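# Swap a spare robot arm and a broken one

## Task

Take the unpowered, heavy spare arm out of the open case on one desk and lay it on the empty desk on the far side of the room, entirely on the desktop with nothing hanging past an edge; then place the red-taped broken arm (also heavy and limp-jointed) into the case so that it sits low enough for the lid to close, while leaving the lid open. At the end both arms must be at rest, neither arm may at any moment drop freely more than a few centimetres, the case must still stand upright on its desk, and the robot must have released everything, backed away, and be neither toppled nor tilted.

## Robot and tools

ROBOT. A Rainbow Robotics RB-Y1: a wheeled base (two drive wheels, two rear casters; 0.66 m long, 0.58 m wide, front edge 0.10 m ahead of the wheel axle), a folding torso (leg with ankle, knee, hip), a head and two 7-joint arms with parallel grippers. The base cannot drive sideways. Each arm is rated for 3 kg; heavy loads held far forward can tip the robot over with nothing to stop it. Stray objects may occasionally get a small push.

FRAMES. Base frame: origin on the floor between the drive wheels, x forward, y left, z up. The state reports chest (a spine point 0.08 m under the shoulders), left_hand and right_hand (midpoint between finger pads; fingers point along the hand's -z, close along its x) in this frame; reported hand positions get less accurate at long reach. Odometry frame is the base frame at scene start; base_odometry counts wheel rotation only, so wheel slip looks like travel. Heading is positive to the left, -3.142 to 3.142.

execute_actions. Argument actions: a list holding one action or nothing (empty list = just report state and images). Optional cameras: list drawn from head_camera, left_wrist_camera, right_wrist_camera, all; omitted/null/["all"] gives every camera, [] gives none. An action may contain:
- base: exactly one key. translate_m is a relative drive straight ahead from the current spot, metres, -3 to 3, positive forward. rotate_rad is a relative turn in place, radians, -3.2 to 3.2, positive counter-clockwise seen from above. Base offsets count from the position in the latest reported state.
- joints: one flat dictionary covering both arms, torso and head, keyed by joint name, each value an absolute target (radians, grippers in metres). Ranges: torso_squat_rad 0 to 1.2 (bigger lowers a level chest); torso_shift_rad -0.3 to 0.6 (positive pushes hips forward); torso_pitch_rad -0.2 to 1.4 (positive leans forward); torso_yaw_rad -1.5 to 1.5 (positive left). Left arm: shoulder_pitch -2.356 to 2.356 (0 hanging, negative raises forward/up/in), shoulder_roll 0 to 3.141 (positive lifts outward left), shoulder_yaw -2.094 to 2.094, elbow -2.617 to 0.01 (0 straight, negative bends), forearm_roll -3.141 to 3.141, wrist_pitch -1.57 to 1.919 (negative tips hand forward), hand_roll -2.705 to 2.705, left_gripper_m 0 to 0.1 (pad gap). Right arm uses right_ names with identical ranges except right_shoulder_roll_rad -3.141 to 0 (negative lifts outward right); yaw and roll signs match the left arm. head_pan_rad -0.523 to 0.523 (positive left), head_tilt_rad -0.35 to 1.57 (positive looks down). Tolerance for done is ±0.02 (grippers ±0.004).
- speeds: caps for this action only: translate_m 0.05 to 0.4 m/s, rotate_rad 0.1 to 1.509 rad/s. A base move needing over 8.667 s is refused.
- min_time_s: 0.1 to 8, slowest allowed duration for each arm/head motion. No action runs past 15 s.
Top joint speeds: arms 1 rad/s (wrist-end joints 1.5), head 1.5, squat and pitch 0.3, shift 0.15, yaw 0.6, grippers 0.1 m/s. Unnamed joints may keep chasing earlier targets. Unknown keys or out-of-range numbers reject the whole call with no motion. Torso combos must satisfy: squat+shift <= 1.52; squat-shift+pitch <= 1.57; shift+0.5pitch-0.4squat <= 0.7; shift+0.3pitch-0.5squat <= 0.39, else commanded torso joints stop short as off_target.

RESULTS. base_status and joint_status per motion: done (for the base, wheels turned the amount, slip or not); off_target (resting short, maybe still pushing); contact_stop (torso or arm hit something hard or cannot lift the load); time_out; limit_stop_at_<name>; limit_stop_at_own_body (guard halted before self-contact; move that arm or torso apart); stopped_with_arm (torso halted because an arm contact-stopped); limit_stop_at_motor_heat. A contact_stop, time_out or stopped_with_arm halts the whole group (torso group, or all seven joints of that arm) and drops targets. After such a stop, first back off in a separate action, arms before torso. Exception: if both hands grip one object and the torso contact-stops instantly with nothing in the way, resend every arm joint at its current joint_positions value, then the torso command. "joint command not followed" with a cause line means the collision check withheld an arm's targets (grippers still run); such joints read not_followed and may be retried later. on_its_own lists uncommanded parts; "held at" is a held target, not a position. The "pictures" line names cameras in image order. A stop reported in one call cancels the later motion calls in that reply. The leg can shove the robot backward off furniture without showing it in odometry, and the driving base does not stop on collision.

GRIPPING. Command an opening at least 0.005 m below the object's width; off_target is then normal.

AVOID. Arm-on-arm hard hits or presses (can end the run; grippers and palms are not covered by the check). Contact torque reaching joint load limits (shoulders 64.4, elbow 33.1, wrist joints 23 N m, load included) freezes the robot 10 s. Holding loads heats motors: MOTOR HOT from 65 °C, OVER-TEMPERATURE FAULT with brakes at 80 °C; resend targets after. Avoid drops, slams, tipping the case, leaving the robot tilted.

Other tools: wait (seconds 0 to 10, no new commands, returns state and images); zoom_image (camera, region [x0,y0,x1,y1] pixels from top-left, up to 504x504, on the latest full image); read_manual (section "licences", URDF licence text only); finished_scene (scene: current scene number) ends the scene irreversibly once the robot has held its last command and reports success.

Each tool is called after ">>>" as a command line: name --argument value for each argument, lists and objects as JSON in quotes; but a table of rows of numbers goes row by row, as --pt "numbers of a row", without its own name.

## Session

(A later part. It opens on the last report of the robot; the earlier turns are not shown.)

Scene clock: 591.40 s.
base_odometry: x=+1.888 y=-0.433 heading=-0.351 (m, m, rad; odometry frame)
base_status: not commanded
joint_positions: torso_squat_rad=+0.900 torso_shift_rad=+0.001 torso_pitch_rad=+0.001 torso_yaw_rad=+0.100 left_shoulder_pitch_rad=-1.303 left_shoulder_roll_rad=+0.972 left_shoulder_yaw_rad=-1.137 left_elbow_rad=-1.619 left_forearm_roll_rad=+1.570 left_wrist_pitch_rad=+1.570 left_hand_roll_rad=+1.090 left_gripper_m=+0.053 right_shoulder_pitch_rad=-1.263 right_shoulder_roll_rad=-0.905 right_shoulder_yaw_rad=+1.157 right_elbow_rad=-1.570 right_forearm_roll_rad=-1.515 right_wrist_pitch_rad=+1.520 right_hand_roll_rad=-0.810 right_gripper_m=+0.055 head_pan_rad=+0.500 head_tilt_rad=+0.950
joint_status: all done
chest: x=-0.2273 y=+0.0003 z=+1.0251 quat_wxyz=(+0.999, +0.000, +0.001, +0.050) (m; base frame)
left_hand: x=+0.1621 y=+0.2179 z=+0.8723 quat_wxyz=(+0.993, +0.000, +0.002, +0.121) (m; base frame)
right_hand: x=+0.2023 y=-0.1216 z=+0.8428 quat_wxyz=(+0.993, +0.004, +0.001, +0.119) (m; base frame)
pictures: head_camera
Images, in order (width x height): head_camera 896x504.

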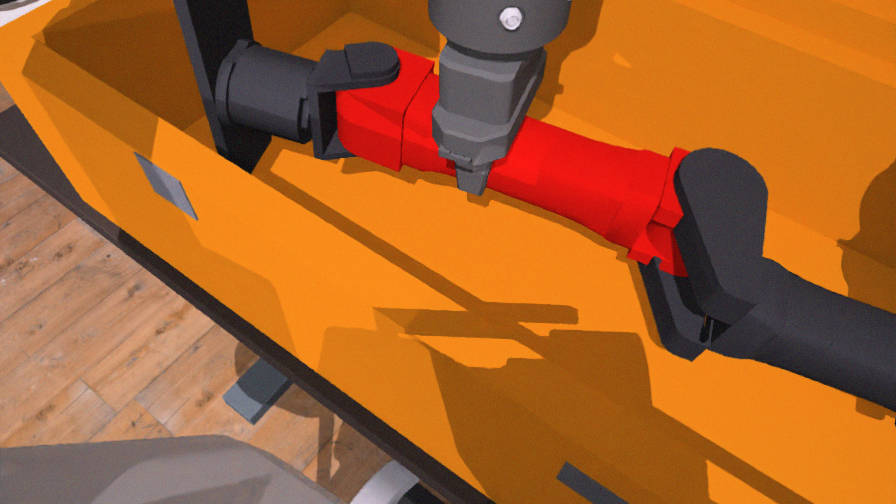

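>>> execute_actions --actions '[{"joints":{"torso_squat_rad":0.76,"head_tilt_rad":0.8}}]' --cameras '["head_camera"]'

>>> execute_actions --actions '[{"base":{"translate_m":-0.05},"speeds":{"translate_m":0.05}}]' --cameras '["head_camera"]'

Scene clock: 600.40 s.
base_odometry: x=+1.888 y=-0.433 heading=-0.351 (m, m, rad; odometry frame)
base_status: not commanded
joint_positions: torso_squat_rad=+0.760 torso_shift_rad=+0.001 torso_pitch_rad=+0.001 torso_yaw_rad=+0.100 left_shoulder_pitch_rad=-1.303 left_shoulder_roll_rad=+0.972 left_shoulder_yaw_rad=-1.138 left_elbow_rad=-1.619 left_forearm_roll_rad=+1.570 left_wrist_pitch_rad=+1.570 left_hand_roll_rad=+1.090 left_gripper_m=+0.053 right_shoulder_pitch_rad=-1.263 right_shoulder_roll_rad=-0.904 right_shoulder_yaw_rad=+1.157 right_elbow_rad=-1.570 right_forearm_roll_rad=-1.515 right_wrist_pitch_rad=+1.520 right_hand_roll_rad=-0.810 right_gripper_m=+0.055 head_pan_rad=+0.500 head_tilt_rad=+0.800
joint_status: all done
chest: x=-0.2272 y=+0.0003 z=+1.0973 quat_wxyz=(+0.999, +0.000, +0.001, +0.050) (m; base frame)
left_hand: x=+0.1621 y=+0.2178 z=+0.9444 quat_wxyz=(+0.993, +0.000, +0.002, +0.121) (m; base frame)
right_hand: x=+0.2022 y=-0.1217 z=+0.9148 quat_wxyz=(+0.993, +0.004, +0.001, +0.119) (m; base frame)
pictures: head_camera
Images, in order (width x height): head_camera 896x504.

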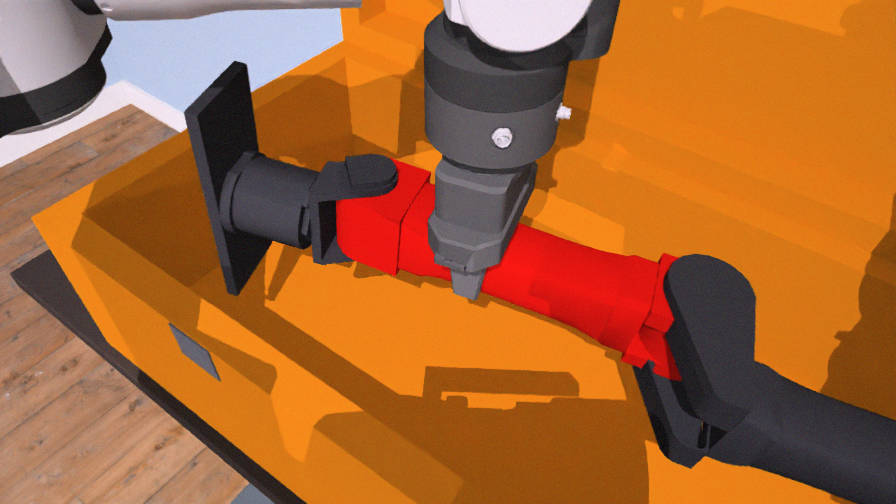

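Scene clock: 602.03 s.
base_odometry: x=+1.841 y=-0.416 heading=-0.349 (m, m, rad; odometry frame)
base_status: done
joint_positions: torso_squat_rad=+0.760 torso_shift_rad=+0.001 torso_pitch_rad=+0.001 torso_yaw_rad=+0.100 left_shoulder_pitch_rad=-1.303 left_shoulder_roll_rad=+0.972 left_shoulder_yaw_rad=-1.137 left_elbow_rad=-1.619 left_forearm_roll_rad=+1.569 left_wrist_pitch_rad=+1.570 left_hand_roll_rad=+1.090 left_gripper_m=+0.053 right_shoulder_pitch_rad=-1.263 right_shoulder_roll_rad=-0.904 right_shoulder_yaw_rad=+1.157 right_elbow_rad=-1.570 right_forearm_roll_rad=-1.515 right_wrist_pitch_rad=+1.520 right_hand_roll_rad=-0.810 right_gripper_m=+0.055 head_pan_rad=+0.500 head_tilt_rad=+0.800
joint_status: not commanded
chest: x=-0.2273 y=+0.0003 z=+1.0973 quat_wxyz=(+0.999, +0.000, +0.001, +0.050) (m; base frame)
left_hand: x=+0.1622 y=+0.2178 z=+0.9445 quat_wxyz=(+0.993, +0.000, +0.002, +0.121) (m; base frame)
right_hand: x=+0.2023 y=-0.1217 z=+0.9150 quat_wxyz=(+0.993, +0.004, +0.001, +0.119) (m; base frame)
pictures: head_camera
Images, in order (width x height): head_camera 896x504.

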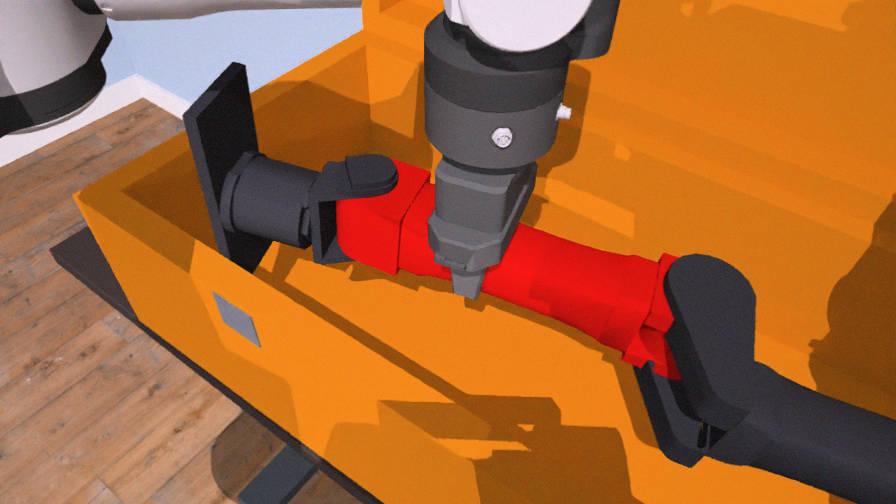

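>>> execute_actions --actions '[{"base":{"translate_m":-0.04},"speeds":{"translate_m":0.05}}]' --cameras '["head_camera"]'

Scene clock: 610.27 s.
base_odometry: x=+1.803 y=-0.403 heading=-0.348 (m, m, rad; odometry frame)
base_status: done
joint_positions: torso_squat_rad=+0.760 torso_shift_rad=+0.001 torso_pitch_rad=+0.001 torso_yaw_rad=+0.100 left_shoulder_pitch_rad=-1.303 left_shoulder_roll_rad=+0.972 left_shoulder_yaw_rad=-1.137 left_elbow_rad=-1.619 left_forearm_roll_rad=+1.569 left_wrist_pitch_rad=+1.570 left_hand_roll_rad=+1.090 left_gripper_m=+0.053 right_shoulder_pitch_rad=-1.263 right_shoulder_roll_rad=-0.904 right_shoulder_yaw_rad=+1.157 right_elbow_rad=-1.570 right_forearm_roll_rad=-1.515 right_wrist_pitch_rad=+1.520 right_hand_roll_rad=-0.810 right_gripper_m=+0.055 head_pan_rad=+0.500 head_tilt_rad=+0.800
joint_status: not commanded
chest: x=-0.2273 y=+0.0003 z=+1.0973 quat_wxyz=(+0.999, +0.000, +0.001, +0.050) (m; base frame)
left_hand: x=+0.1623 y=+0.2178 z=+0.9446 quat_wxyz=(+0.993, +0.000, +0.002, +0.121) (m; base frame)
right_hand: x=+0.2023 y=-0.1217 z=+0.9150 quat_wxyz=(+0.993, +0.004, +0.001, +0.119) (m; base frame)
pictures: head_camera
Images, in order (width x height): head_camera 896x504.

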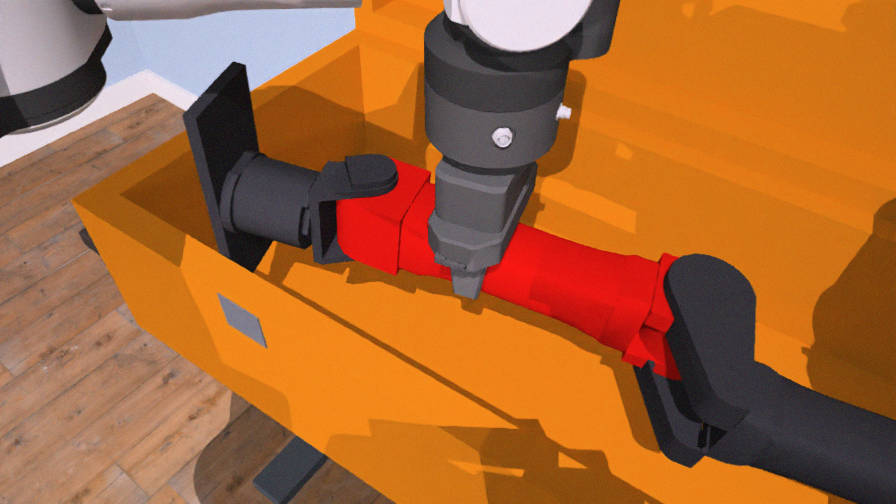

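>>> execute_actions --actions '[{"joints":{"torso_squat_rad":0.69}}]' --cameras '["head_camera"]'

>>> execute_actions --actions '[{"base":{"translate_m":-0.025},"speeds":{"translate_m":0.05}}]' --cameras '["head_camera"]'

Scene clock: 624.80 s.
base_odometry: x=+1.803 y=-0.403 heading=-0.348 (m, m, rad; odometry frame)
base_status: not commanded
joint_positions: torso_squat_rad=+0.690 torso_shift_rad=+0.001 torso_pitch_rad=+0.001 torso_yaw_rad=+0.100 left_shoulder_pitch_rad=-1.303 left_shoulder_roll_rad=+0.972 left_shoulder_yaw_rad=-1.137 left_elbow_rad=-1.619 left_forearm_roll_rad=+1.569 left_wrist_pitch_rad=+1.570 left_hand_roll_rad=+1.090 left_gripper_m=+0.053 right_shoulder_pitch_rad=-1.262 right_shoulder_roll_rad=-0.904 right_shoulder_yaw_rad=+1.157 right_elbow_rad=-1.570 right_forearm_roll_rad=-1.515 right_wrist_pitch_rad=+1.520 right_hand_roll_rad=-0.810 right_gripper_m=+0.055 head_pan_rad=+0.500 head_tilt_rad=+0.800
joint_status: all done
chest: x=-0.2272 y=+0.0003 z=+1.1298 quat_wxyz=(+0.999, +0.000, +0.001, +0.050) (m; base frame)
left_hand: x=+0.1623 y=+0.2178 z=+0.9769 quat_wxyz=(+0.993, +0.000, +0.002, +0.121) (m; base frame)
right_hand: x=+0.2023 y=-0.1217 z=+0.9472 quat_wxyz=(+0.993, +0.004, +0.001, +0.119) (m; base frame)
pictures: head_camera
Images, in order (width x height): head_camera 896x504.

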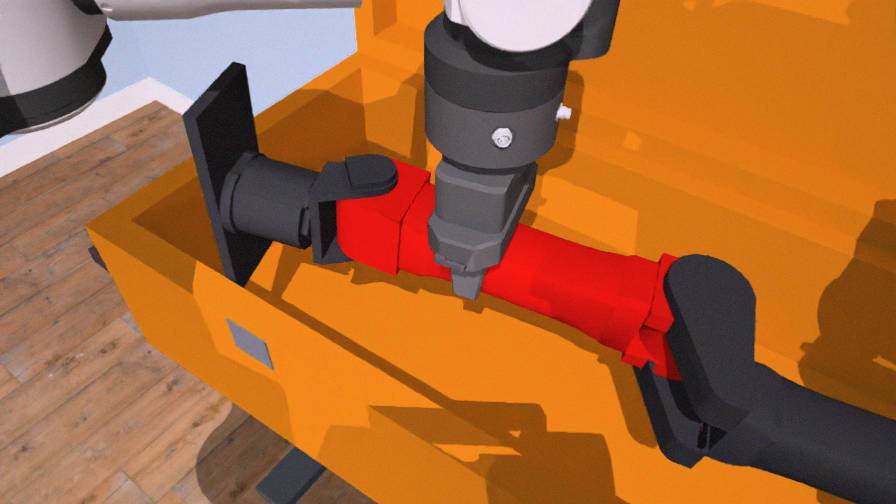

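Scene clock: 626.07 s.
base_odometry: x=+1.780 y=-0.394 heading=-0.347 (m, m, rad; odometry frame)
base_status: done
joint_positions: torso_squat_rad=+0.690 torso_shift_rad=+0.001 torso_pitch_rad=+0.001 torso_yaw_rad=+0.100 left_shoulder_pitch_rad=-1.304 left_shoulder_roll_rad=+0.972 left_shoulder_yaw_rad=-1.137 left_elbow_rad=-1.619 left_forearm_roll_rad=+1.569 left_wrist_pitch_rad=+1.570 left_hand_roll_rad=+1.090 left_gripper_m=+0.053 right_shoulder_pitch_rad=-1.263 right_shoulder_roll_rad=-0.904 right_shoulder_yaw_rad=+1.157 right_elbow_rad=-1.570 right_forearm_roll_rad=-1.515 right_wrist_pitch_rad=+1.520 right_hand_roll_rad=-0.810 right_gripper_m=+0.055 head_pan_rad=+0.500 head_tilt_rad=+0.800
joint_status: not commanded
chest: x=-0.2273 y=+0.0003 z=+1.1298 quat_wxyz=(+0.999, +0.000, +0.001, +0.050) (m; base frame)
left_hand: x=+0.1626 y=+0.2176 z=+0.9775 quat_wxyz=(+0.993, +0.000, +0.001, +0.121) (m; base frame)
right_hand: x=+0.2023 y=-0.1218 z=+0.9474 quat_wxyz=(+0.993, +0.004, +0.001, +0.119) (m; base frame)
pictures: head_camera
Images, in order (width x height): head_camera 896x504.

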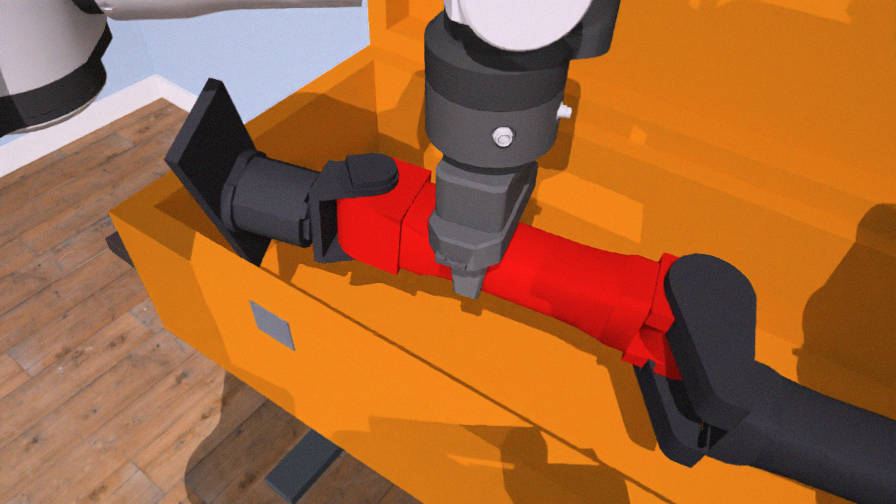

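It rotates. A bit more.

>>> execute_actions --actions '[{"base":{"translate_m":-0.03},"speeds":{"translate_m":0.05}}]' --cameras '["head_camera"]'

Scene clock: 630.40 s.
base_odometry: x=+1.752 y=-0.384 heading=-0.346 (m, m, rad; odometry frame)
base_status: done
joint_positions: torso_squat_rad=+0.690 torso_shift_rad=+0.001 torso_pitch_rad=+0.001 torso_yaw_rad=+0.100 left_shoulder_pitch_rad=-1.304 left_shoulder_roll_rad=+0.972 left_shoulder_yaw_rad=-1.137 left_elbow_rad=-1.619 left_forearm_roll_rad=+1.569 left_wrist_pitch_rad=+1.570 left_hand_roll_rad=+1.090 left_gripper_m=+0.053 right_shoulder_pitch_rad=-1.263 right_shoulder_roll_rad=-0.904 right_shoulder_yaw_rad=+1.157 right_elbow_rad=-1.570 right_forearm_roll_rad=-1.515 right_wrist_pitch_rad=+1.520 right_hand_roll_rad=-0.810 right_gripper_m=+0.055 head_pan_rad=+0.500 head_tilt_rad=+0.800
joint_status: not commanded
chest: x=-0.2273 y=+0.0003 z=+1.1298 quat_wxyz=(+0.999, +0.000, +0.001, +0.050) (m; base frame)
left_hand: x=+0.1625 y=+0.2176 z=+0.9776 quat_wxyz=(+0.993, +0.000, +0.001, +0.121) (m; base frame)
right_hand: x=+0.2022 y=-0.1218 z=+0.9475 quat_wxyz=(+0.993, +0.004, +0.001, +0.119) (m; base frame)
pictures: head_camera
Images, in order (width x height): head_camera 896x504.

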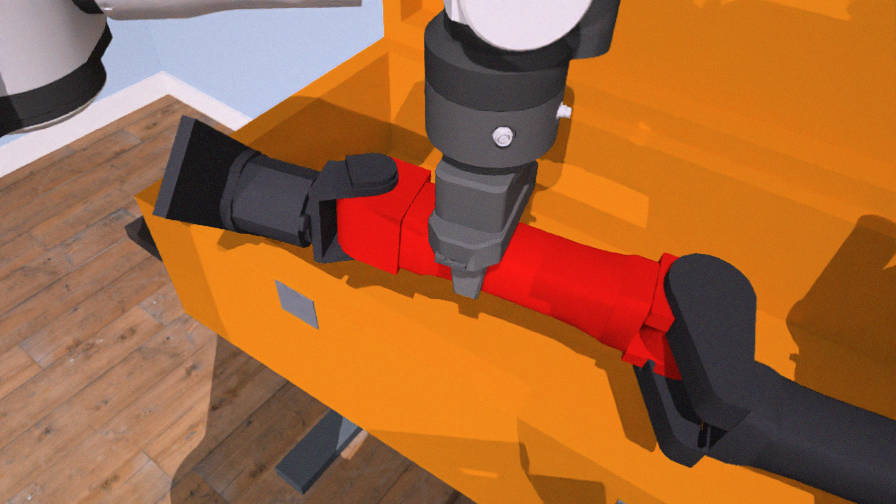

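>>> execute_actions --actions '[{"base":{"translate_m":0.11},"speeds":{"translate_m":0.08},"joints":{"torso_squat_rad":0.67}}]' --cameras '[]'

>>> execute_actions --actions '[{"joints":{"torso_yaw_rad":-0.1}}]' --cameras '["head_camera"]'

>>> execute_actions --actions '[{"joints":{"torso_squat_rad":0.705,"head_pan_rad":-0.4,"head_tilt_rad":0.95}}]' --cameras '["head_camera"]'

Scene clock: 643.50 s.
base_odometry: x=+1.855 y=-0.421 heading=-0.347 (m, m, rad; odometry frame)
base_status: done
joint_positions: torso_squat_rad=+0.670 torso_shift_rad=+0.001 torso_pitch_rad=+0.001 torso_yaw_rad=+0.100 left_shoulder_pitch_rad=-1.303 left_shoulder_roll_rad=+0.972 left_shoulder_yaw_rad=-1.137 left_elbow_rad=-1.619 left_forearm_roll_rad=+1.570 left_wrist_pitch_rad=+1.570 left_hand_roll_rad=+1.090 left_gripper_m=+0.053 right_shoulder_pitch_rad=-1.262 right_shoulder_roll_rad=-0.904 right_shoulder_yaw_rad=+1.157 right_elbow_rad=-1.570 right_forearm_roll_rad=-1.515 right_wrist_pitch_rad=+1.520 right_hand_roll_rad=-0.810 right_gripper_m=+0.055 head_pan_rad=+0.500 head_tilt_rad=+0.800
joint_status: all done
chest: x=-0.2271 y=+0.0003 z=+1.1387 quat_wxyz=(+0.999, +0.000, +0.001, +0.050) (m; base frame)
left_hand: x=+0.1622 y=+0.2177 z=+0.9857 quat_wxyz=(+0.993, +0.000, +0.002, +0.121) (m; base frame)
right_hand: x=+0.2022 y=-0.1217 z=+0.9558 quat_wxyz=(+0.993, +0.004, +0.002, +0.119) (m; base frame)
pictures: none
No camera images: the call's "cameras" was empty. Leave "cameras" out to get every camera's image.

Scene clock: 644.73 s.
base_odometry: x=+1.855 y=-0.421 heading=-0.347 (m, m, rad; odometry frame)
base_status: not commanded
joint_positions: torso_squat_rad=+0.670 torso_shift_rad=+0.001 torso_pitch_rad=+0.001 torso_yaw_rad=-0.100 left_shoulder_pitch_rad=-1.303 left_shoulder_roll_rad=+0.972 left_shoulder_yaw_rad=-1.138 left_elbow_rad=-1.619 left_forearm_roll_rad=+1.570 left_wrist_pitch_rad=+1.570 left_hand_roll_rad=+1.090 left_gripper_m=+0.053 right_shoulder_pitch_rad=-1.262 right_shoulder_roll_rad=-0.904 right_shoulder_yaw_rad=+1.157 right_elbow_rad=-1.570 right_forearm_roll_rad=-1.515 right_wrist_pitch_rad=+1.520 right_hand_roll_rad=-0.810 right_gripper_m=+0.055 head_pan_rad=+0.500 head_tilt_rad=+0.800
joint_status: all done
chest: x=-0.2271 y=+0.0001 z=+1.1387 quat_wxyz=(+0.999, +0.000, +0.001, -0.050) (m; base frame)
left_hand: x=+0.1976 y=+0.1358 z=+0.9857 quat_wxyz=(+1.000, +0.000, +0.002, +0.021) (m; base frame)
right_hand: x=+0.1694 y=-0.2048 z=+0.9558 quat_wxyz=(+1.000, +0.004, +0.001, +0.019) (m; base frame)
pictures: head_camera
Images, in order (width x height): head_camera 896x504.

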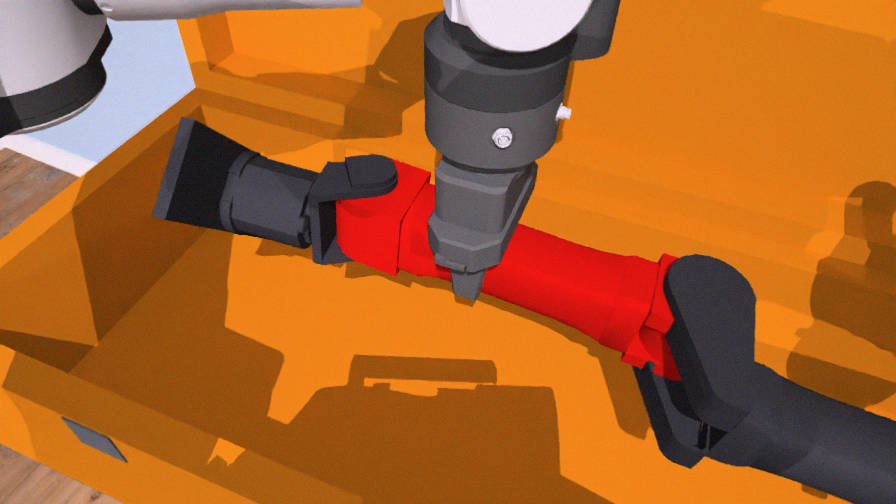

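Scene clock: 646.00 s.
base_odometry: x=+1.855 y=-0.421 heading=-0.347 (m, m, rad; odometry frame)
base_status: not commanded
joint_positions: torso_squat_rad=+0.705 torso_shift_rad=+0.000 torso_pitch_rad=+0.000 torso_yaw_rad=-0.100 left_shoulder_pitch_rad=-1.302 left_shoulder_roll_rad=+0.972 left_shoulder_yaw_rad=-1.139 left_elbow_rad=-1.619 left_forearm_roll_rad=+1.570 left_wrist_pitch_rad=+1.570 left_hand_roll_rad=+1.090 left_gripper_m=+0.053 right_shoulder_pitch_rad=-1.267 right_shoulder_roll_rad=-0.905 right_shoulder_yaw_rad=+1.154 right_elbow_rad=-1.571 right_forearm_roll_rad=-1.515 right_wrist_pitch_rad=+1.520 right_hand_roll_rad=-0.810 right_gripper_m=+0.055 head_pan_rad=-0.400 head_tilt_rad=+0.950
joint_status: all done
chest: x=-0.2278 y=+0.0006 z=+1.1231 quat_wxyz=(+0.999, -0.001, +0.000, -0.050) (m; base frame)
left_hand: x=+0.1967 y=+0.1367 z=+0.9697 quat_wxyz=(+1.000, +0.001, +0.002, +0.021) (m; base frame)
right_hand: x=+0.1709 y=-0.2035 z=+0.9440 quat_wxyz=(+1.000, +0.005, -0.003, +0.020) (m; base frame)
pictures: head_camera
Images, in order (width x height): head_camera 896x504.

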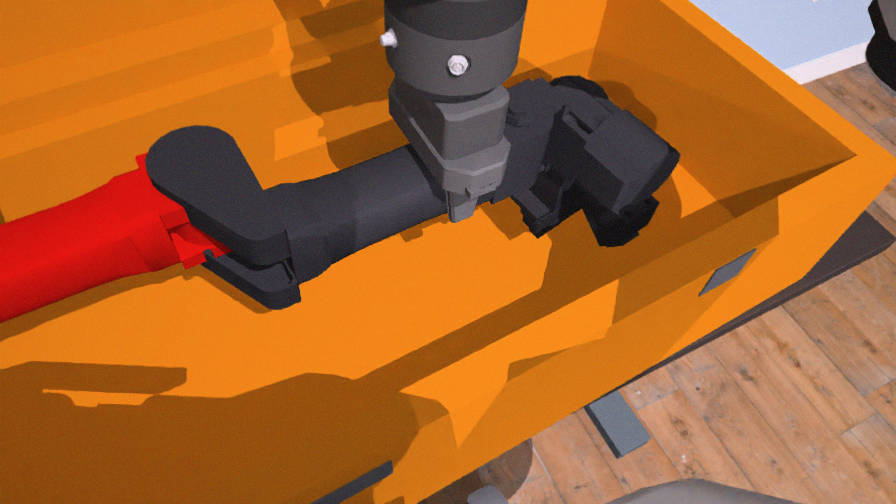

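Repeat the earlier sequence.

>>> execute_actions --actions '[{"joints":{"torso_yaw_rad":-0.02}}]' --cameras '[]'

>>> execute_actions --actions '[{"joints":{"torso_yaw_rad":0.06,"torso_squat_rad":0.72}}]' --cameras '[]'

>>> execute_actions --actions '[{"base":{"translate_m":0.035},"speeds":{"translate_m":0.05},"joints":{"torso_yaw_rad":0.1,"torso_squat_rad":0.74}}]' --cameras '["head_camera"]'

>>> execute_actions --actions '[{"joints":{"torso_squat_rad":0.76}}]' --cameras '["head_camera"]'

Scene clock: 656.97 s.
base_odometry: x=+1.855 y=-0.421 heading=-0.347 (m, m, rad; odometry frame)
base_status: not commanded
joint_positions: torso_squat_rad=+0.705 torso_shift_rad=+0.000 torso_pitch_rad=+0.000 torso_yaw_rad=-0.020 left_shoulder_pitch_rad=-1.302 left_shoulder_roll_rad=+0.971 left_shoulder_yaw_rad=-1.139 left_elbow_rad=-1.619 left_forearm_roll_rad=+1.570 left_wrist_pitch_rad=+1.570 left_hand_roll_rad=+1.090 left_gripper_m=+0.053 right_shoulder_pitch_rad=-1.266 right_shoulder_roll_rad=-0.905 right_shoulder_yaw_rad=+1.154 right_elbow_rad=-1.570 right_forearm_roll_rad=-1.515 right_wrist_pitch_rad=+1.520 right_hand_roll_rad=-0.810 right_gripper_m=+0.055 head_pan_rad=-0.400 head_tilt_rad=+0.950
joint_status: all done
chest: x=-0.2277 y=+0.0005 z=+1.1231 quat_wxyz=(+1.000, -0.001, +0.000, -0.010) (m; base frame)
left_hand: x=+0.1844 y=+0.1699 z=+0.9695 quat_wxyz=(+0.998, +0.000, +0.003, +0.061) (m; base frame)
right_hand: x=+0.1856 y=-0.1713 z=+0.9432 quat_wxyz=(+0.998, +0.005, -0.002, +0.059) (m; base frame)
pictures: none
No camera images: the call's "cameras" was empty. Leave "cameras" out to get every camera's image.

Scene clock: 657.80 s.
base_odometry: x=+1.855 y=-0.421 heading=-0.347 (m, m, rad; odometry frame)
base_status: not commanded
joint_positions: torso_squat_rad=+0.720 torso_shift_rad=+0.001 torso_pitch_rad=+0.001 torso_yaw_rad=+0.060 left_shoulder_pitch_rad=-1.302 left_shoulder_roll_rad=+0.971 left_shoulder_yaw_rad=-1.139 left_elbow_rad=-1.620 left_forearm_roll_rad=+1.570 left_wrist_pitch_rad=+1.570 left_hand_roll_rad=+1.090 left_gripper_m=+0.053 right_shoulder_pitch_rad=-1.264 right_shoulder_roll_rad=-0.904 right_shoulder_yaw_rad=+1.155 right_elbow_rad=-1.570 right_forearm_roll_rad=-1.515 right_wrist_pitch_rad=+1.520 right_hand_roll_rad=-0.810 right_gripper_m=+0.055 head_pan_rad=-0.400 head_tilt_rad=+0.950
joint_status: all done
chest: x=-0.2275 y=+0.0005 z=+1.1162 quat_wxyz=(+1.000, -0.001, +0.000, +0.030) (m; base frame)
left_hand: x=+0.1697 y=+0.2022 z=+0.9626 quat_wxyz=(+0.995, +0.000, +0.003, +0.101) (m; base frame)
right_hand: x=+0.1976 y=-0.1379 z=+0.9352 quat_wxyz=(+0.995, +0.005, -0.001, +0.099) (m; base frame)
pictures: none
No camera images: the call's "cameras" was empty. Leave "cameras" out to get every camera's image.

Scene clock: 659.17 s.
base_odometry: x=+1.888 y=-0.433 heading=-0.349 (m, m, rad; odometry frame)
base_status: done
joint_positions: torso_squat_rad=+0.740 torso_shift_rad=+0.001 torso_pitch_rad=+0.001 torso_yaw_rad=+0.100 left_shoulder_pitch_rad=-1.302 left_shoulder_roll_rad=+0.971 left_shoulder_yaw_rad=-1.138 left_elbow_rad=-1.620 left_forearm_roll_rad=+1.570 left_wrist_pitch_rad=+1.570 left_hand_roll_rad=+1.090 left_gripper_m=+0.053 right_shoulder_pitch_rad=-1.263 right_shoulder_roll_rad=-0.904 right_shoulder_yaw_rad=+1.156 right_elbow_rad=-1.570 right_forearm_roll_rad=-1.515 right_wrist_pitch_rad=+1.520 right_hand_roll_rad=-0.810 right_gripper_m=+0.055 head_pan_rad=-0.400 head_tilt_rad=+0.950
joint_status: all done
chest: x=-0.2273 y=+0.0004 z=+1.1069 quat_wxyz=(+0.999, -0.001, +0.001, +0.050) (m; base frame)
left_hand: x=+0.1616 y=+0.2176 z=+0.9534 quat_wxyz=(+0.993, +0.000, +0.003, +0.120) (m; base frame)
right_hand: x=+0.2025 y=-0.1212 z=+0.9249 quat_wxyz=(+0.993, +0.005, +0.000, +0.119) (m; base frame)
pictures: head_camera
Images, in order (width x height): head_camera 896x504.

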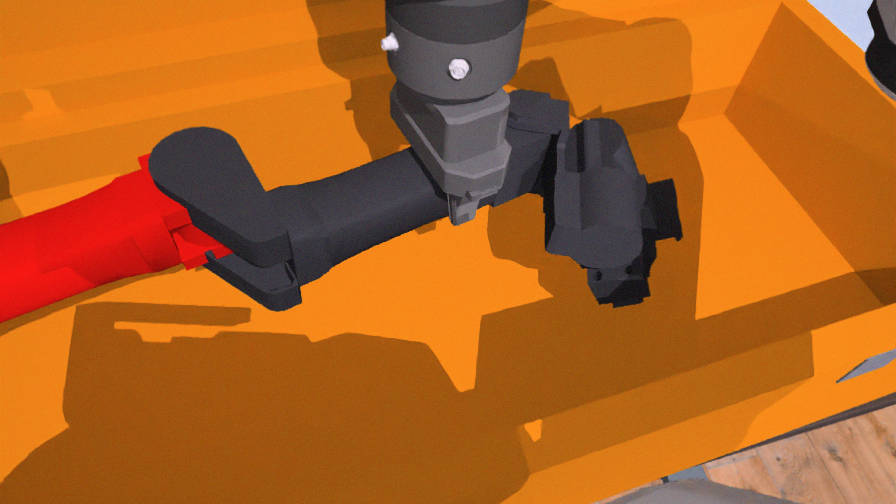

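Scene clock: 659.93 s.
base_odometry: x=+1.888 y=-0.433 heading=-0.349 (m, m, rad; odometry frame)
base_status: not commanded
joint_positions: torso_squat_rad=+0.760 torso_shift_rad=+0.001 torso_pitch_rad=+0.001 torso_yaw_rad=+0.100 left_shoulder_pitch_rad=-1.302 left_shoulder_roll_rad=+0.971 left_shoulder_yaw_rad=-1.138 left_elbow_rad=-1.620 left_forearm_roll_rad=+1.570 left_wrist_pitch_rad=+1.570 left_hand_roll_rad=+1.090 left_gripper_m=+0.053 right_shoulder_pitch_rad=-1.264 right_shoulder_roll_rad=-0.904 right_shoulder_yaw_rad=+1.156 right_elbow_rad=-1.570 right_forearm_roll_rad=-1.515 right_wrist_pitch_rad=+1.520 right_hand_roll_rad=-0.810 right_gripper_m=+0.055 head_pan_rad=-0.400 head_tilt_rad=+0.950
joint_status: all done
chest: x=-0.2274 y=+0.0004 z=+1.0974 quat_wxyz=(+0.999, -0.001, +0.000, +0.050) (m; base frame)
left_hand: x=+0.1614 y=+0.2178 z=+0.9439 quat_wxyz=(+0.993, +0.000, +0.003, +0.120) (m; base frame)
right_hand: x=+0.2028 y=-0.1209 z=+0.9161 quat_wxyz=(+0.993, +0.005, +0.000, +0.119) (m; base frame)
pictures: head_camera
Images, in order (width x height): head_camera 896x504.

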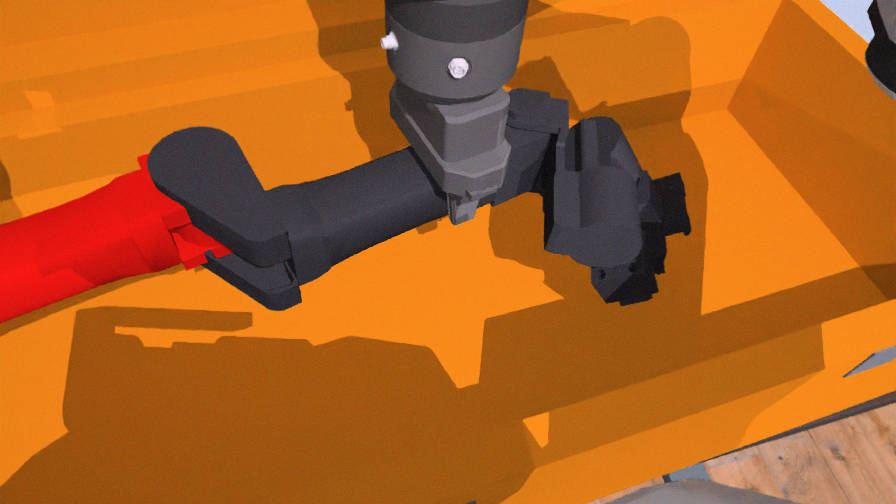

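Sliding well.

>>> execute_actions --actions '[{"joints":{"torso_squat_rad":0.81,"head_pan_rad":0.5,"head_tilt_rad":0.85}}]' --cameras '["head_camera"]'

Scene clock: 663.80 s.
base_odometry: x=+1.888 y=-0.433 heading=-0.349 (m, m, rad; odometry frame)
base_status: not commanded
joint_positions: torso_squat_rad=+0.810 torso_shift_rad=+0.001 torso_pitch_rad=+0.001 torso_yaw_rad=+0.100 left_shoulder_pitch_rad=-1.302 left_shoulder_roll_rad=+0.971 left_shoulder_yaw_rad=-1.138 left_elbow_rad=-1.620 left_forearm_roll_rad=+1.570 left_wrist_pitch_rad=+1.570 left_hand_roll_rad=+1.090 left_gripper_m=+0.053 right_shoulder_pitch_rad=-1.264 right_shoulder_roll_rad=-0.904 right_shoulder_yaw_rad=+1.156 right_elbow_rad=-1.570 right_forearm_roll_rad=-1.515 right_wrist_pitch_rad=+1.520 right_hand_roll_rad=-0.810 right_gripper_m=+0.055 head_pan_rad=+0.500 head_tilt_rad=+0.850
joint_status: all done
chest: x=-0.2274 y=+0.0004 z=+1.0726 quat_wxyz=(+0.999, -0.001, +0.000, +0.050) (m; base frame)
left_hand: x=+0.1614 y=+0.2178 z=+0.9191 quat_wxyz=(+0.993, +0.000, +0.003, +0.120) (m; base frame)
right_hand: x=+0.2026 y=-0.1210 z=+0.8911 quat_wxyz=(+0.993, +0.005, +0.000, +0.119) (m; base frame)
pictures: head_camera
Images, in order (width x height): head_camera 896x504.

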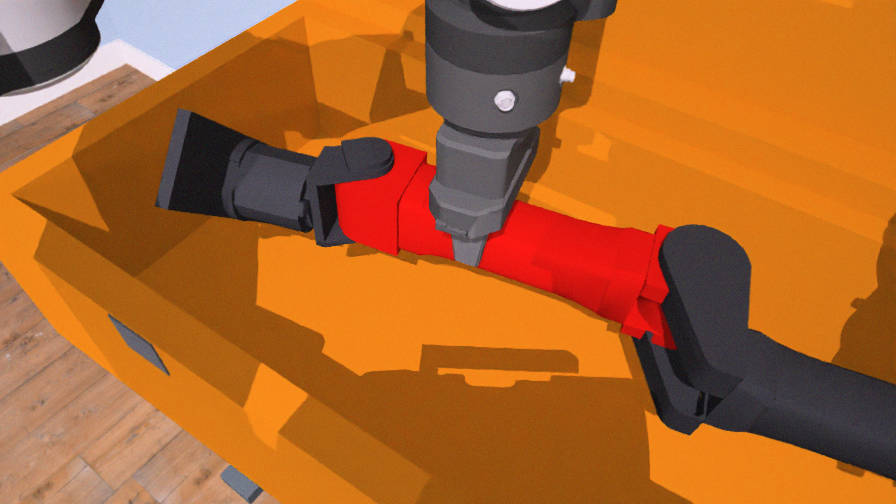

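>>> execute_actions --actions '[{"joints":{"torso_squat_rad":0.9,"torso_yaw_rad":0.06}}]' --cameras '["head_camera"]'

>>> execute_actions --actions '[{"joints":{"torso_squat_rad":0.95}}]' --cameras '["head_camera"]'

>>> execute_actions --actions '[{"joints":{"torso_squat_rad":0.975}}]' --cameras '["head_camera"]'

Scene clock: 671.43 s.
base_odometry: x=+1.888 y=-0.433 heading=-0.349 (m, m, rad; odometry frame)
base_status: not commanded
joint_positions: torso_squat_rad=+0.900 torso_shift_rad=+0.001 torso_pitch_rad=+0.001 torso_yaw_rad=+0.060 left_shoulder_pitch_rad=-1.302 left_shoulder_roll_rad=+0.971 left_shoulder_yaw_rad=-1.138 left_elbow_rad=-1.620 left_forearm_roll_rad=+1.570 left_wrist_pitch_rad=+1.570 left_hand_roll_rad=+1.090 left_gripper_m=+0.053 right_shoulder_pitch_rad=-1.264 right_shoulder_roll_rad=-0.904 right_shoulder_yaw_rad=+1.156 right_elbow_rad=-1.570 right_forearm_roll_rad=-1.515 right_wrist_pitch_rad=+1.520 right_hand_roll_rad=-0.810 right_gripper_m=+0.055 head_pan_rad=+0.500 head_tilt_rad=+0.850
joint_status: all done
chest: x=-0.2275 y=+0.0004 z=+1.0251 quat_wxyz=(+1.000, -0.001, +0.000, +0.030) (m; base frame)
left_hand: x=+0.1697 y=+0.2020 z=+0.8716 quat_wxyz=(+0.995, +0.000, +0.003, +0.100) (m; base frame)
right_hand: x=+0.1976 y=-0.1380 z=+0.8439 quat_wxyz=(+0.995, +0.005, -0.001, +0.099) (m; base frame)
pictures: head_camera
Images, in order (width x height): head_camera 896x504.

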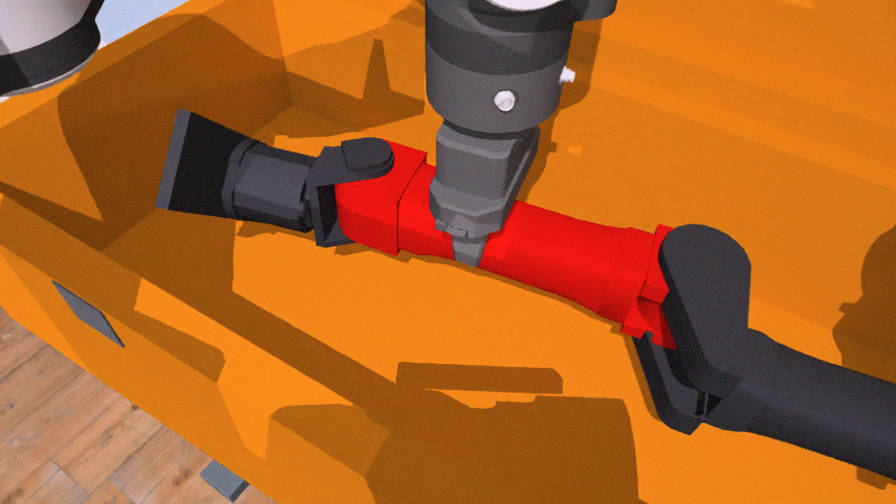

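Scene clock: 672.33 s.
base_odometry: x=+1.888 y=-0.433 heading=-0.349 (m, m, rad; odometry frame)
base_status: not commanded
joint_positions: torso_squat_rad=+0.950 torso_shift_rad=+0.000 torso_pitch_rad=+0.000 torso_yaw_rad=+0.060 left_shoulder_pitch_rad=-1.307 left_shoulder_roll_rad=+0.972 left_shoulder_yaw_rad=-1.134 left_elbow_rad=-1.620 left_forearm_roll_rad=+1.571 left_wrist_pitch_rad=+1.570 left_hand_roll_rad=+1.090 left_gripper_m=+0.053 right_shoulder_pitch_rad=-1.262 right_shoulder_roll_rad=-0.904 right_shoulder_yaw_rad=+1.157 right_elbow_rad=-1.570 right_forearm_roll_rad=-1.515 right_wrist_pitch_rad=+1.520 right_hand_roll_rad=-0.810 right_gripper_m=+0.055 head_pan_rad=+0.500 head_tilt_rad=+0.850
joint_status: all done
chest: x=-0.2279 y=+0.0000 z=+0.9971 quat_wxyz=(+1.000, +0.000, +0.000, +0.030) (m; base frame)
left_hand: x=+0.1709 y=+0.2007 z=+0.8473 quat_wxyz=(+0.995, -0.001, -0.001, +0.100) (m; base frame)
right_hand: x=+0.1966 y=-0.1390 z=+0.8147 quat_wxyz=(+0.995, +0.004, +0.001, +0.099) (m; base frame)
pictures: head_camera
Images, in order (width x height): head_camera 896x504.

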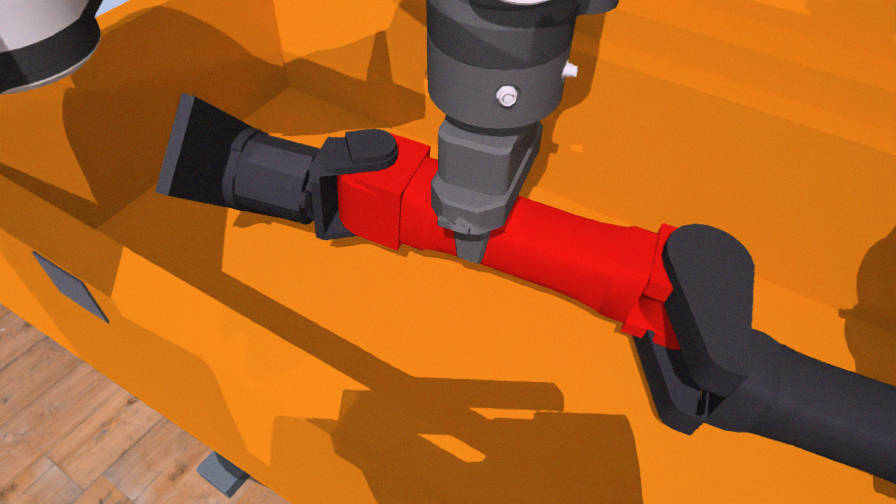

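Scene clock: 673.03 s.
base_odometry: x=+1.888 y=-0.433 heading=-0.349 (m, m, rad; odometry frame)
base_status: not commanded
joint_positions: torso_squat_rad=+0.975 torso_shift_rad=+0.000 torso_pitch_rad=-0.001 torso_yaw_rad=+0.060 left_shoulder_pitch_rad=-1.308 left_shoulder_roll_rad=+0.972 left_shoulder_yaw_rad=-1.134 left_elbow_rad=-1.620 left_forearm_roll_rad=+1.571 left_wrist_pitch_rad=+1.570 left_hand_roll_rad=+1.090 left_gripper_m=+0.054 right_shoulder_pitch_rad=-1.265 right_shoulder_roll_rad=-0.906 right_shoulder_yaw_rad=+1.156 right_elbow_rad=-1.570 right_forearm_roll_rad=-1.515 right_wrist_pitch_rad=+1.521 right_hand_roll_rad=-0.810 right_gripper_m=+0.055 head_pan_rad=+0.500 head_tilt_rad=+0.850
joint_status: all done
chest: x=-0.2285 y=+0.0000 z=+0.9827 quat_wxyz=(+1.000, +0.000, -0.001, +0.030) (m; base frame)
left_hand: x=+0.1708 y=+0.2004 z=+0.8340 quat_wxyz=(+0.995, -0.001, -0.002, +0.099) (m; base frame)
right_hand: x=+0.1970 y=-0.1391 z=+0.8025 quat_wxyz=(+0.995, +0.004, -0.002, +0.099) (m; base frame)
pictures: head_camera
Images, in order (width x height): head_camera 896x504.

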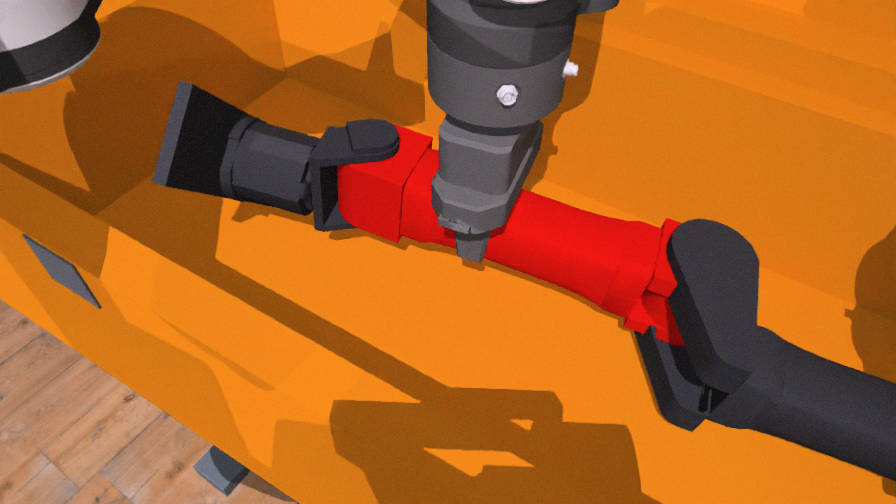

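>>> execute_actions --actions '[{"joints":{"torso_yaw_rad":0.11}}]' --cameras '["head_camera"]'

Scene clock: 679.60 s.
base_odometry: x=+1.888 y=-0.433 heading=-0.349 (m, m, rad; odometry frame)
base_status: not commanded
joint_positions: torso_squat_rad=+0.975 torso_shift_rad=+0.000 torso_pitch_rad=+0.000 torso_yaw_rad=+0.110 left_shoulder_pitch_rad=-1.305 left_shoulder_roll_rad=+0.971 left_shoulder_yaw_rad=-1.136 left_elbow_rad=-1.620 left_forearm_roll_rad=+1.570 left_wrist_pitch_rad=+1.569 left_hand_roll_rad=+1.090 left_gripper_m=+0.054 right_shoulder_pitch_rad=-1.265 right_shoulder_roll_rad=-0.905 right_shoulder_yaw_rad=+1.156 right_elbow_rad=-1.570 right_forearm_roll_rad=-1.515 right_wrist_pitch_rad=+1.521 right_hand_roll_rad=-0.810 right_gripper_m=+0.055 head_pan_rad=+0.500 head_tilt_rad=+0.850
joint_status: all done
chest: x=-0.2280 y=+0.0002 z=+0.9827 quat_wxyz=(+0.998, +0.000, +0.000, +0.055) (m; base frame)
left_hand: x=+0.1600 y=+0.2205 z=+0.8316 quat_wxyz=(+0.992, -0.001, +0.000, +0.125) (m; base frame)
right_hand: x=+0.2036 y=-0.1175 z=+0.8021 quat_wxyz=(+0.992, +0.004, -0.001, +0.124) (m; base frame)
pictures: head_camera
Images, in order (width x height): head_camera 896x504.

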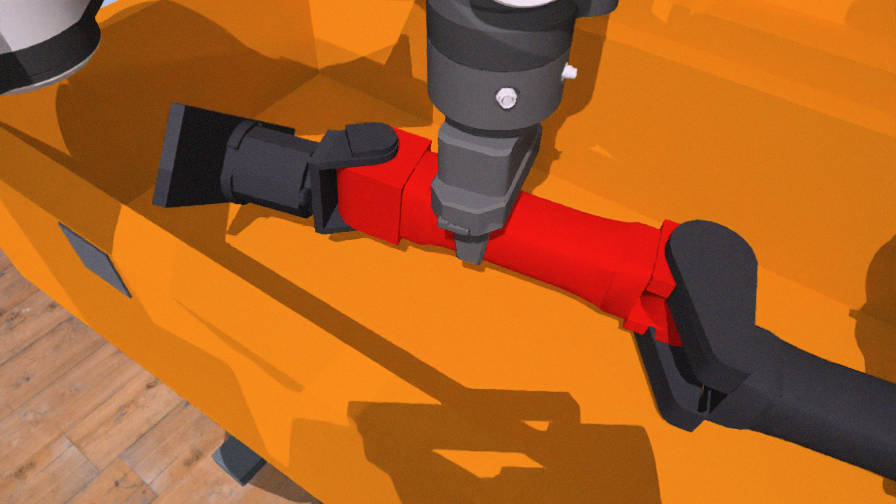

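>>> execute_actions --actions '[{"joints":{"right_gripper_m":0.09}}]' --cameras '[]'

>>> execute_actions --actions '[{"joints":{"left_shoulder_pitch_rad":-1.262,"left_shoulder_roll_rad":0.956,"left_shoulder_yaw_rad":-1.142,"left_forearm_roll_rad":1.53,"left_wrist_pitch_rad":1.542},"min_time_s":1.5}]' --cameras '["head_camera"]'

Scene clock: 692.53 s.
base_odometry: x=+1.888 y=-0.433 heading=-0.349 (m, m, rad; odometry frame)
base_status: not commanded
joint_positions: torso_squat_rad=+0.975 torso_shift_rad=+0.000 torso_pitch_rad=+0.000 torso_yaw_rad=+0.110 left_shoulder_pitch_rad=-1.305 left_shoulder_roll_rad=+0.971 left_shoulder_yaw_rad=-1.136 left_elbow_rad=-1.620 left_forearm_roll_rad=+1.570 left_wrist_pitch_rad=+1.569 left_hand_roll_rad=+1.090 left_gripper_m=+0.054 right_shoulder_pitch_rad=-1.265 right_shoulder_roll_rad=-0.905 right_shoulder_yaw_rad=+1.155 right_elbow_rad=-1.570 right_forearm_roll_rad=-1.515 right_wrist_pitch_rad=+1.520 right_hand_roll_rad=-0.810 right_gripper_m=+0.090 head_pan_rad=+0.500 head_tilt_rad=+0.850
joint_status: all done
chest: x=-0.2280 y=+0.0002 z=+0.9827 quat_wxyz=(+0.998, +0.000, +0.000, +0.055) (m; base frame)
left_hand: x=+0.1600 y=+0.2205 z=+0.8316 quat_wxyz=(+0.992, -0.001, +0.000, +0.125) (m; base frame)
right_hand: x=+0.2039 y=-0.1172 z=+0.8024 quat_wxyz=(+0.992, +0.005, -0.001, +0.124) (m; base frame)
pictures: none
No camera images: the call's "cameras" was empty. Leave "cameras" out to get every camera's image.

Scene clock: 694.33 s.
base_odometry: x=+1.888 y=-0.433 heading=-0.349 (m, m, rad; odometry frame)
base_status: not commanded
joint_positions: torso_squat_rad=+0.975 torso_shift_rad=+0.000 torso_pitch_rad=+0.000 torso_yaw_rad=+0.110 left_shoulder_pitch_rad=-1.261 left_shoulder_roll_rad=+0.956 left_shoulder_yaw_rad=-1.143 left_elbow_rad=-1.620 left_forearm_roll_rad=+1.530 left_wrist_pitch_rad=+1.542 left_hand_roll_rad=+1.090 left_gripper_m=+0.054 right_shoulder_pitch_rad=-1.265 right_shoulder_roll_rad=-0.905 right_shoulder_yaw_rad=+1.155 right_elbow_rad=-1.570 right_forearm_roll_rad=-1.515 right_wrist_pitch_rad=+1.520 right_hand_roll_rad=-0.810 right_gripper_m=+0.090 head_pan_rad=+0.500 head_tilt_rad=+0.850
joint_status: all done
chest: x=-0.2280 y=+0.0002 z=+0.9827 quat_wxyz=(+0.998, +0.000, +0.000, +0.055) (m; base frame)
left_hand: x=+0.1586 y=+0.2215 z=+0.8107 quat_wxyz=(+0.992, +0.000, +0.001, +0.125) (m; base frame)
right_hand: x=+0.2039 y=-0.1170 z=+0.8024 quat_wxyz=(+0.992, +0.005, -0.001, +0.124) (m; base frame)
pictures: head_camera
Images, in order (width x height): head_camera 896x504.

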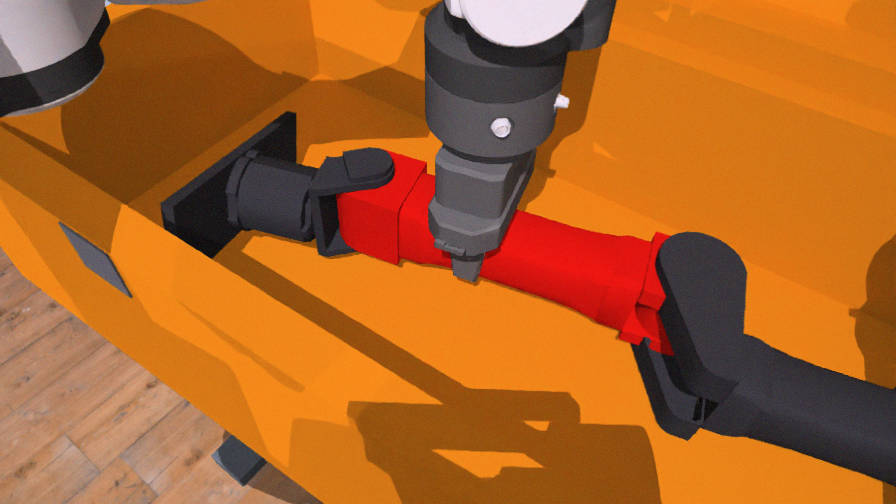

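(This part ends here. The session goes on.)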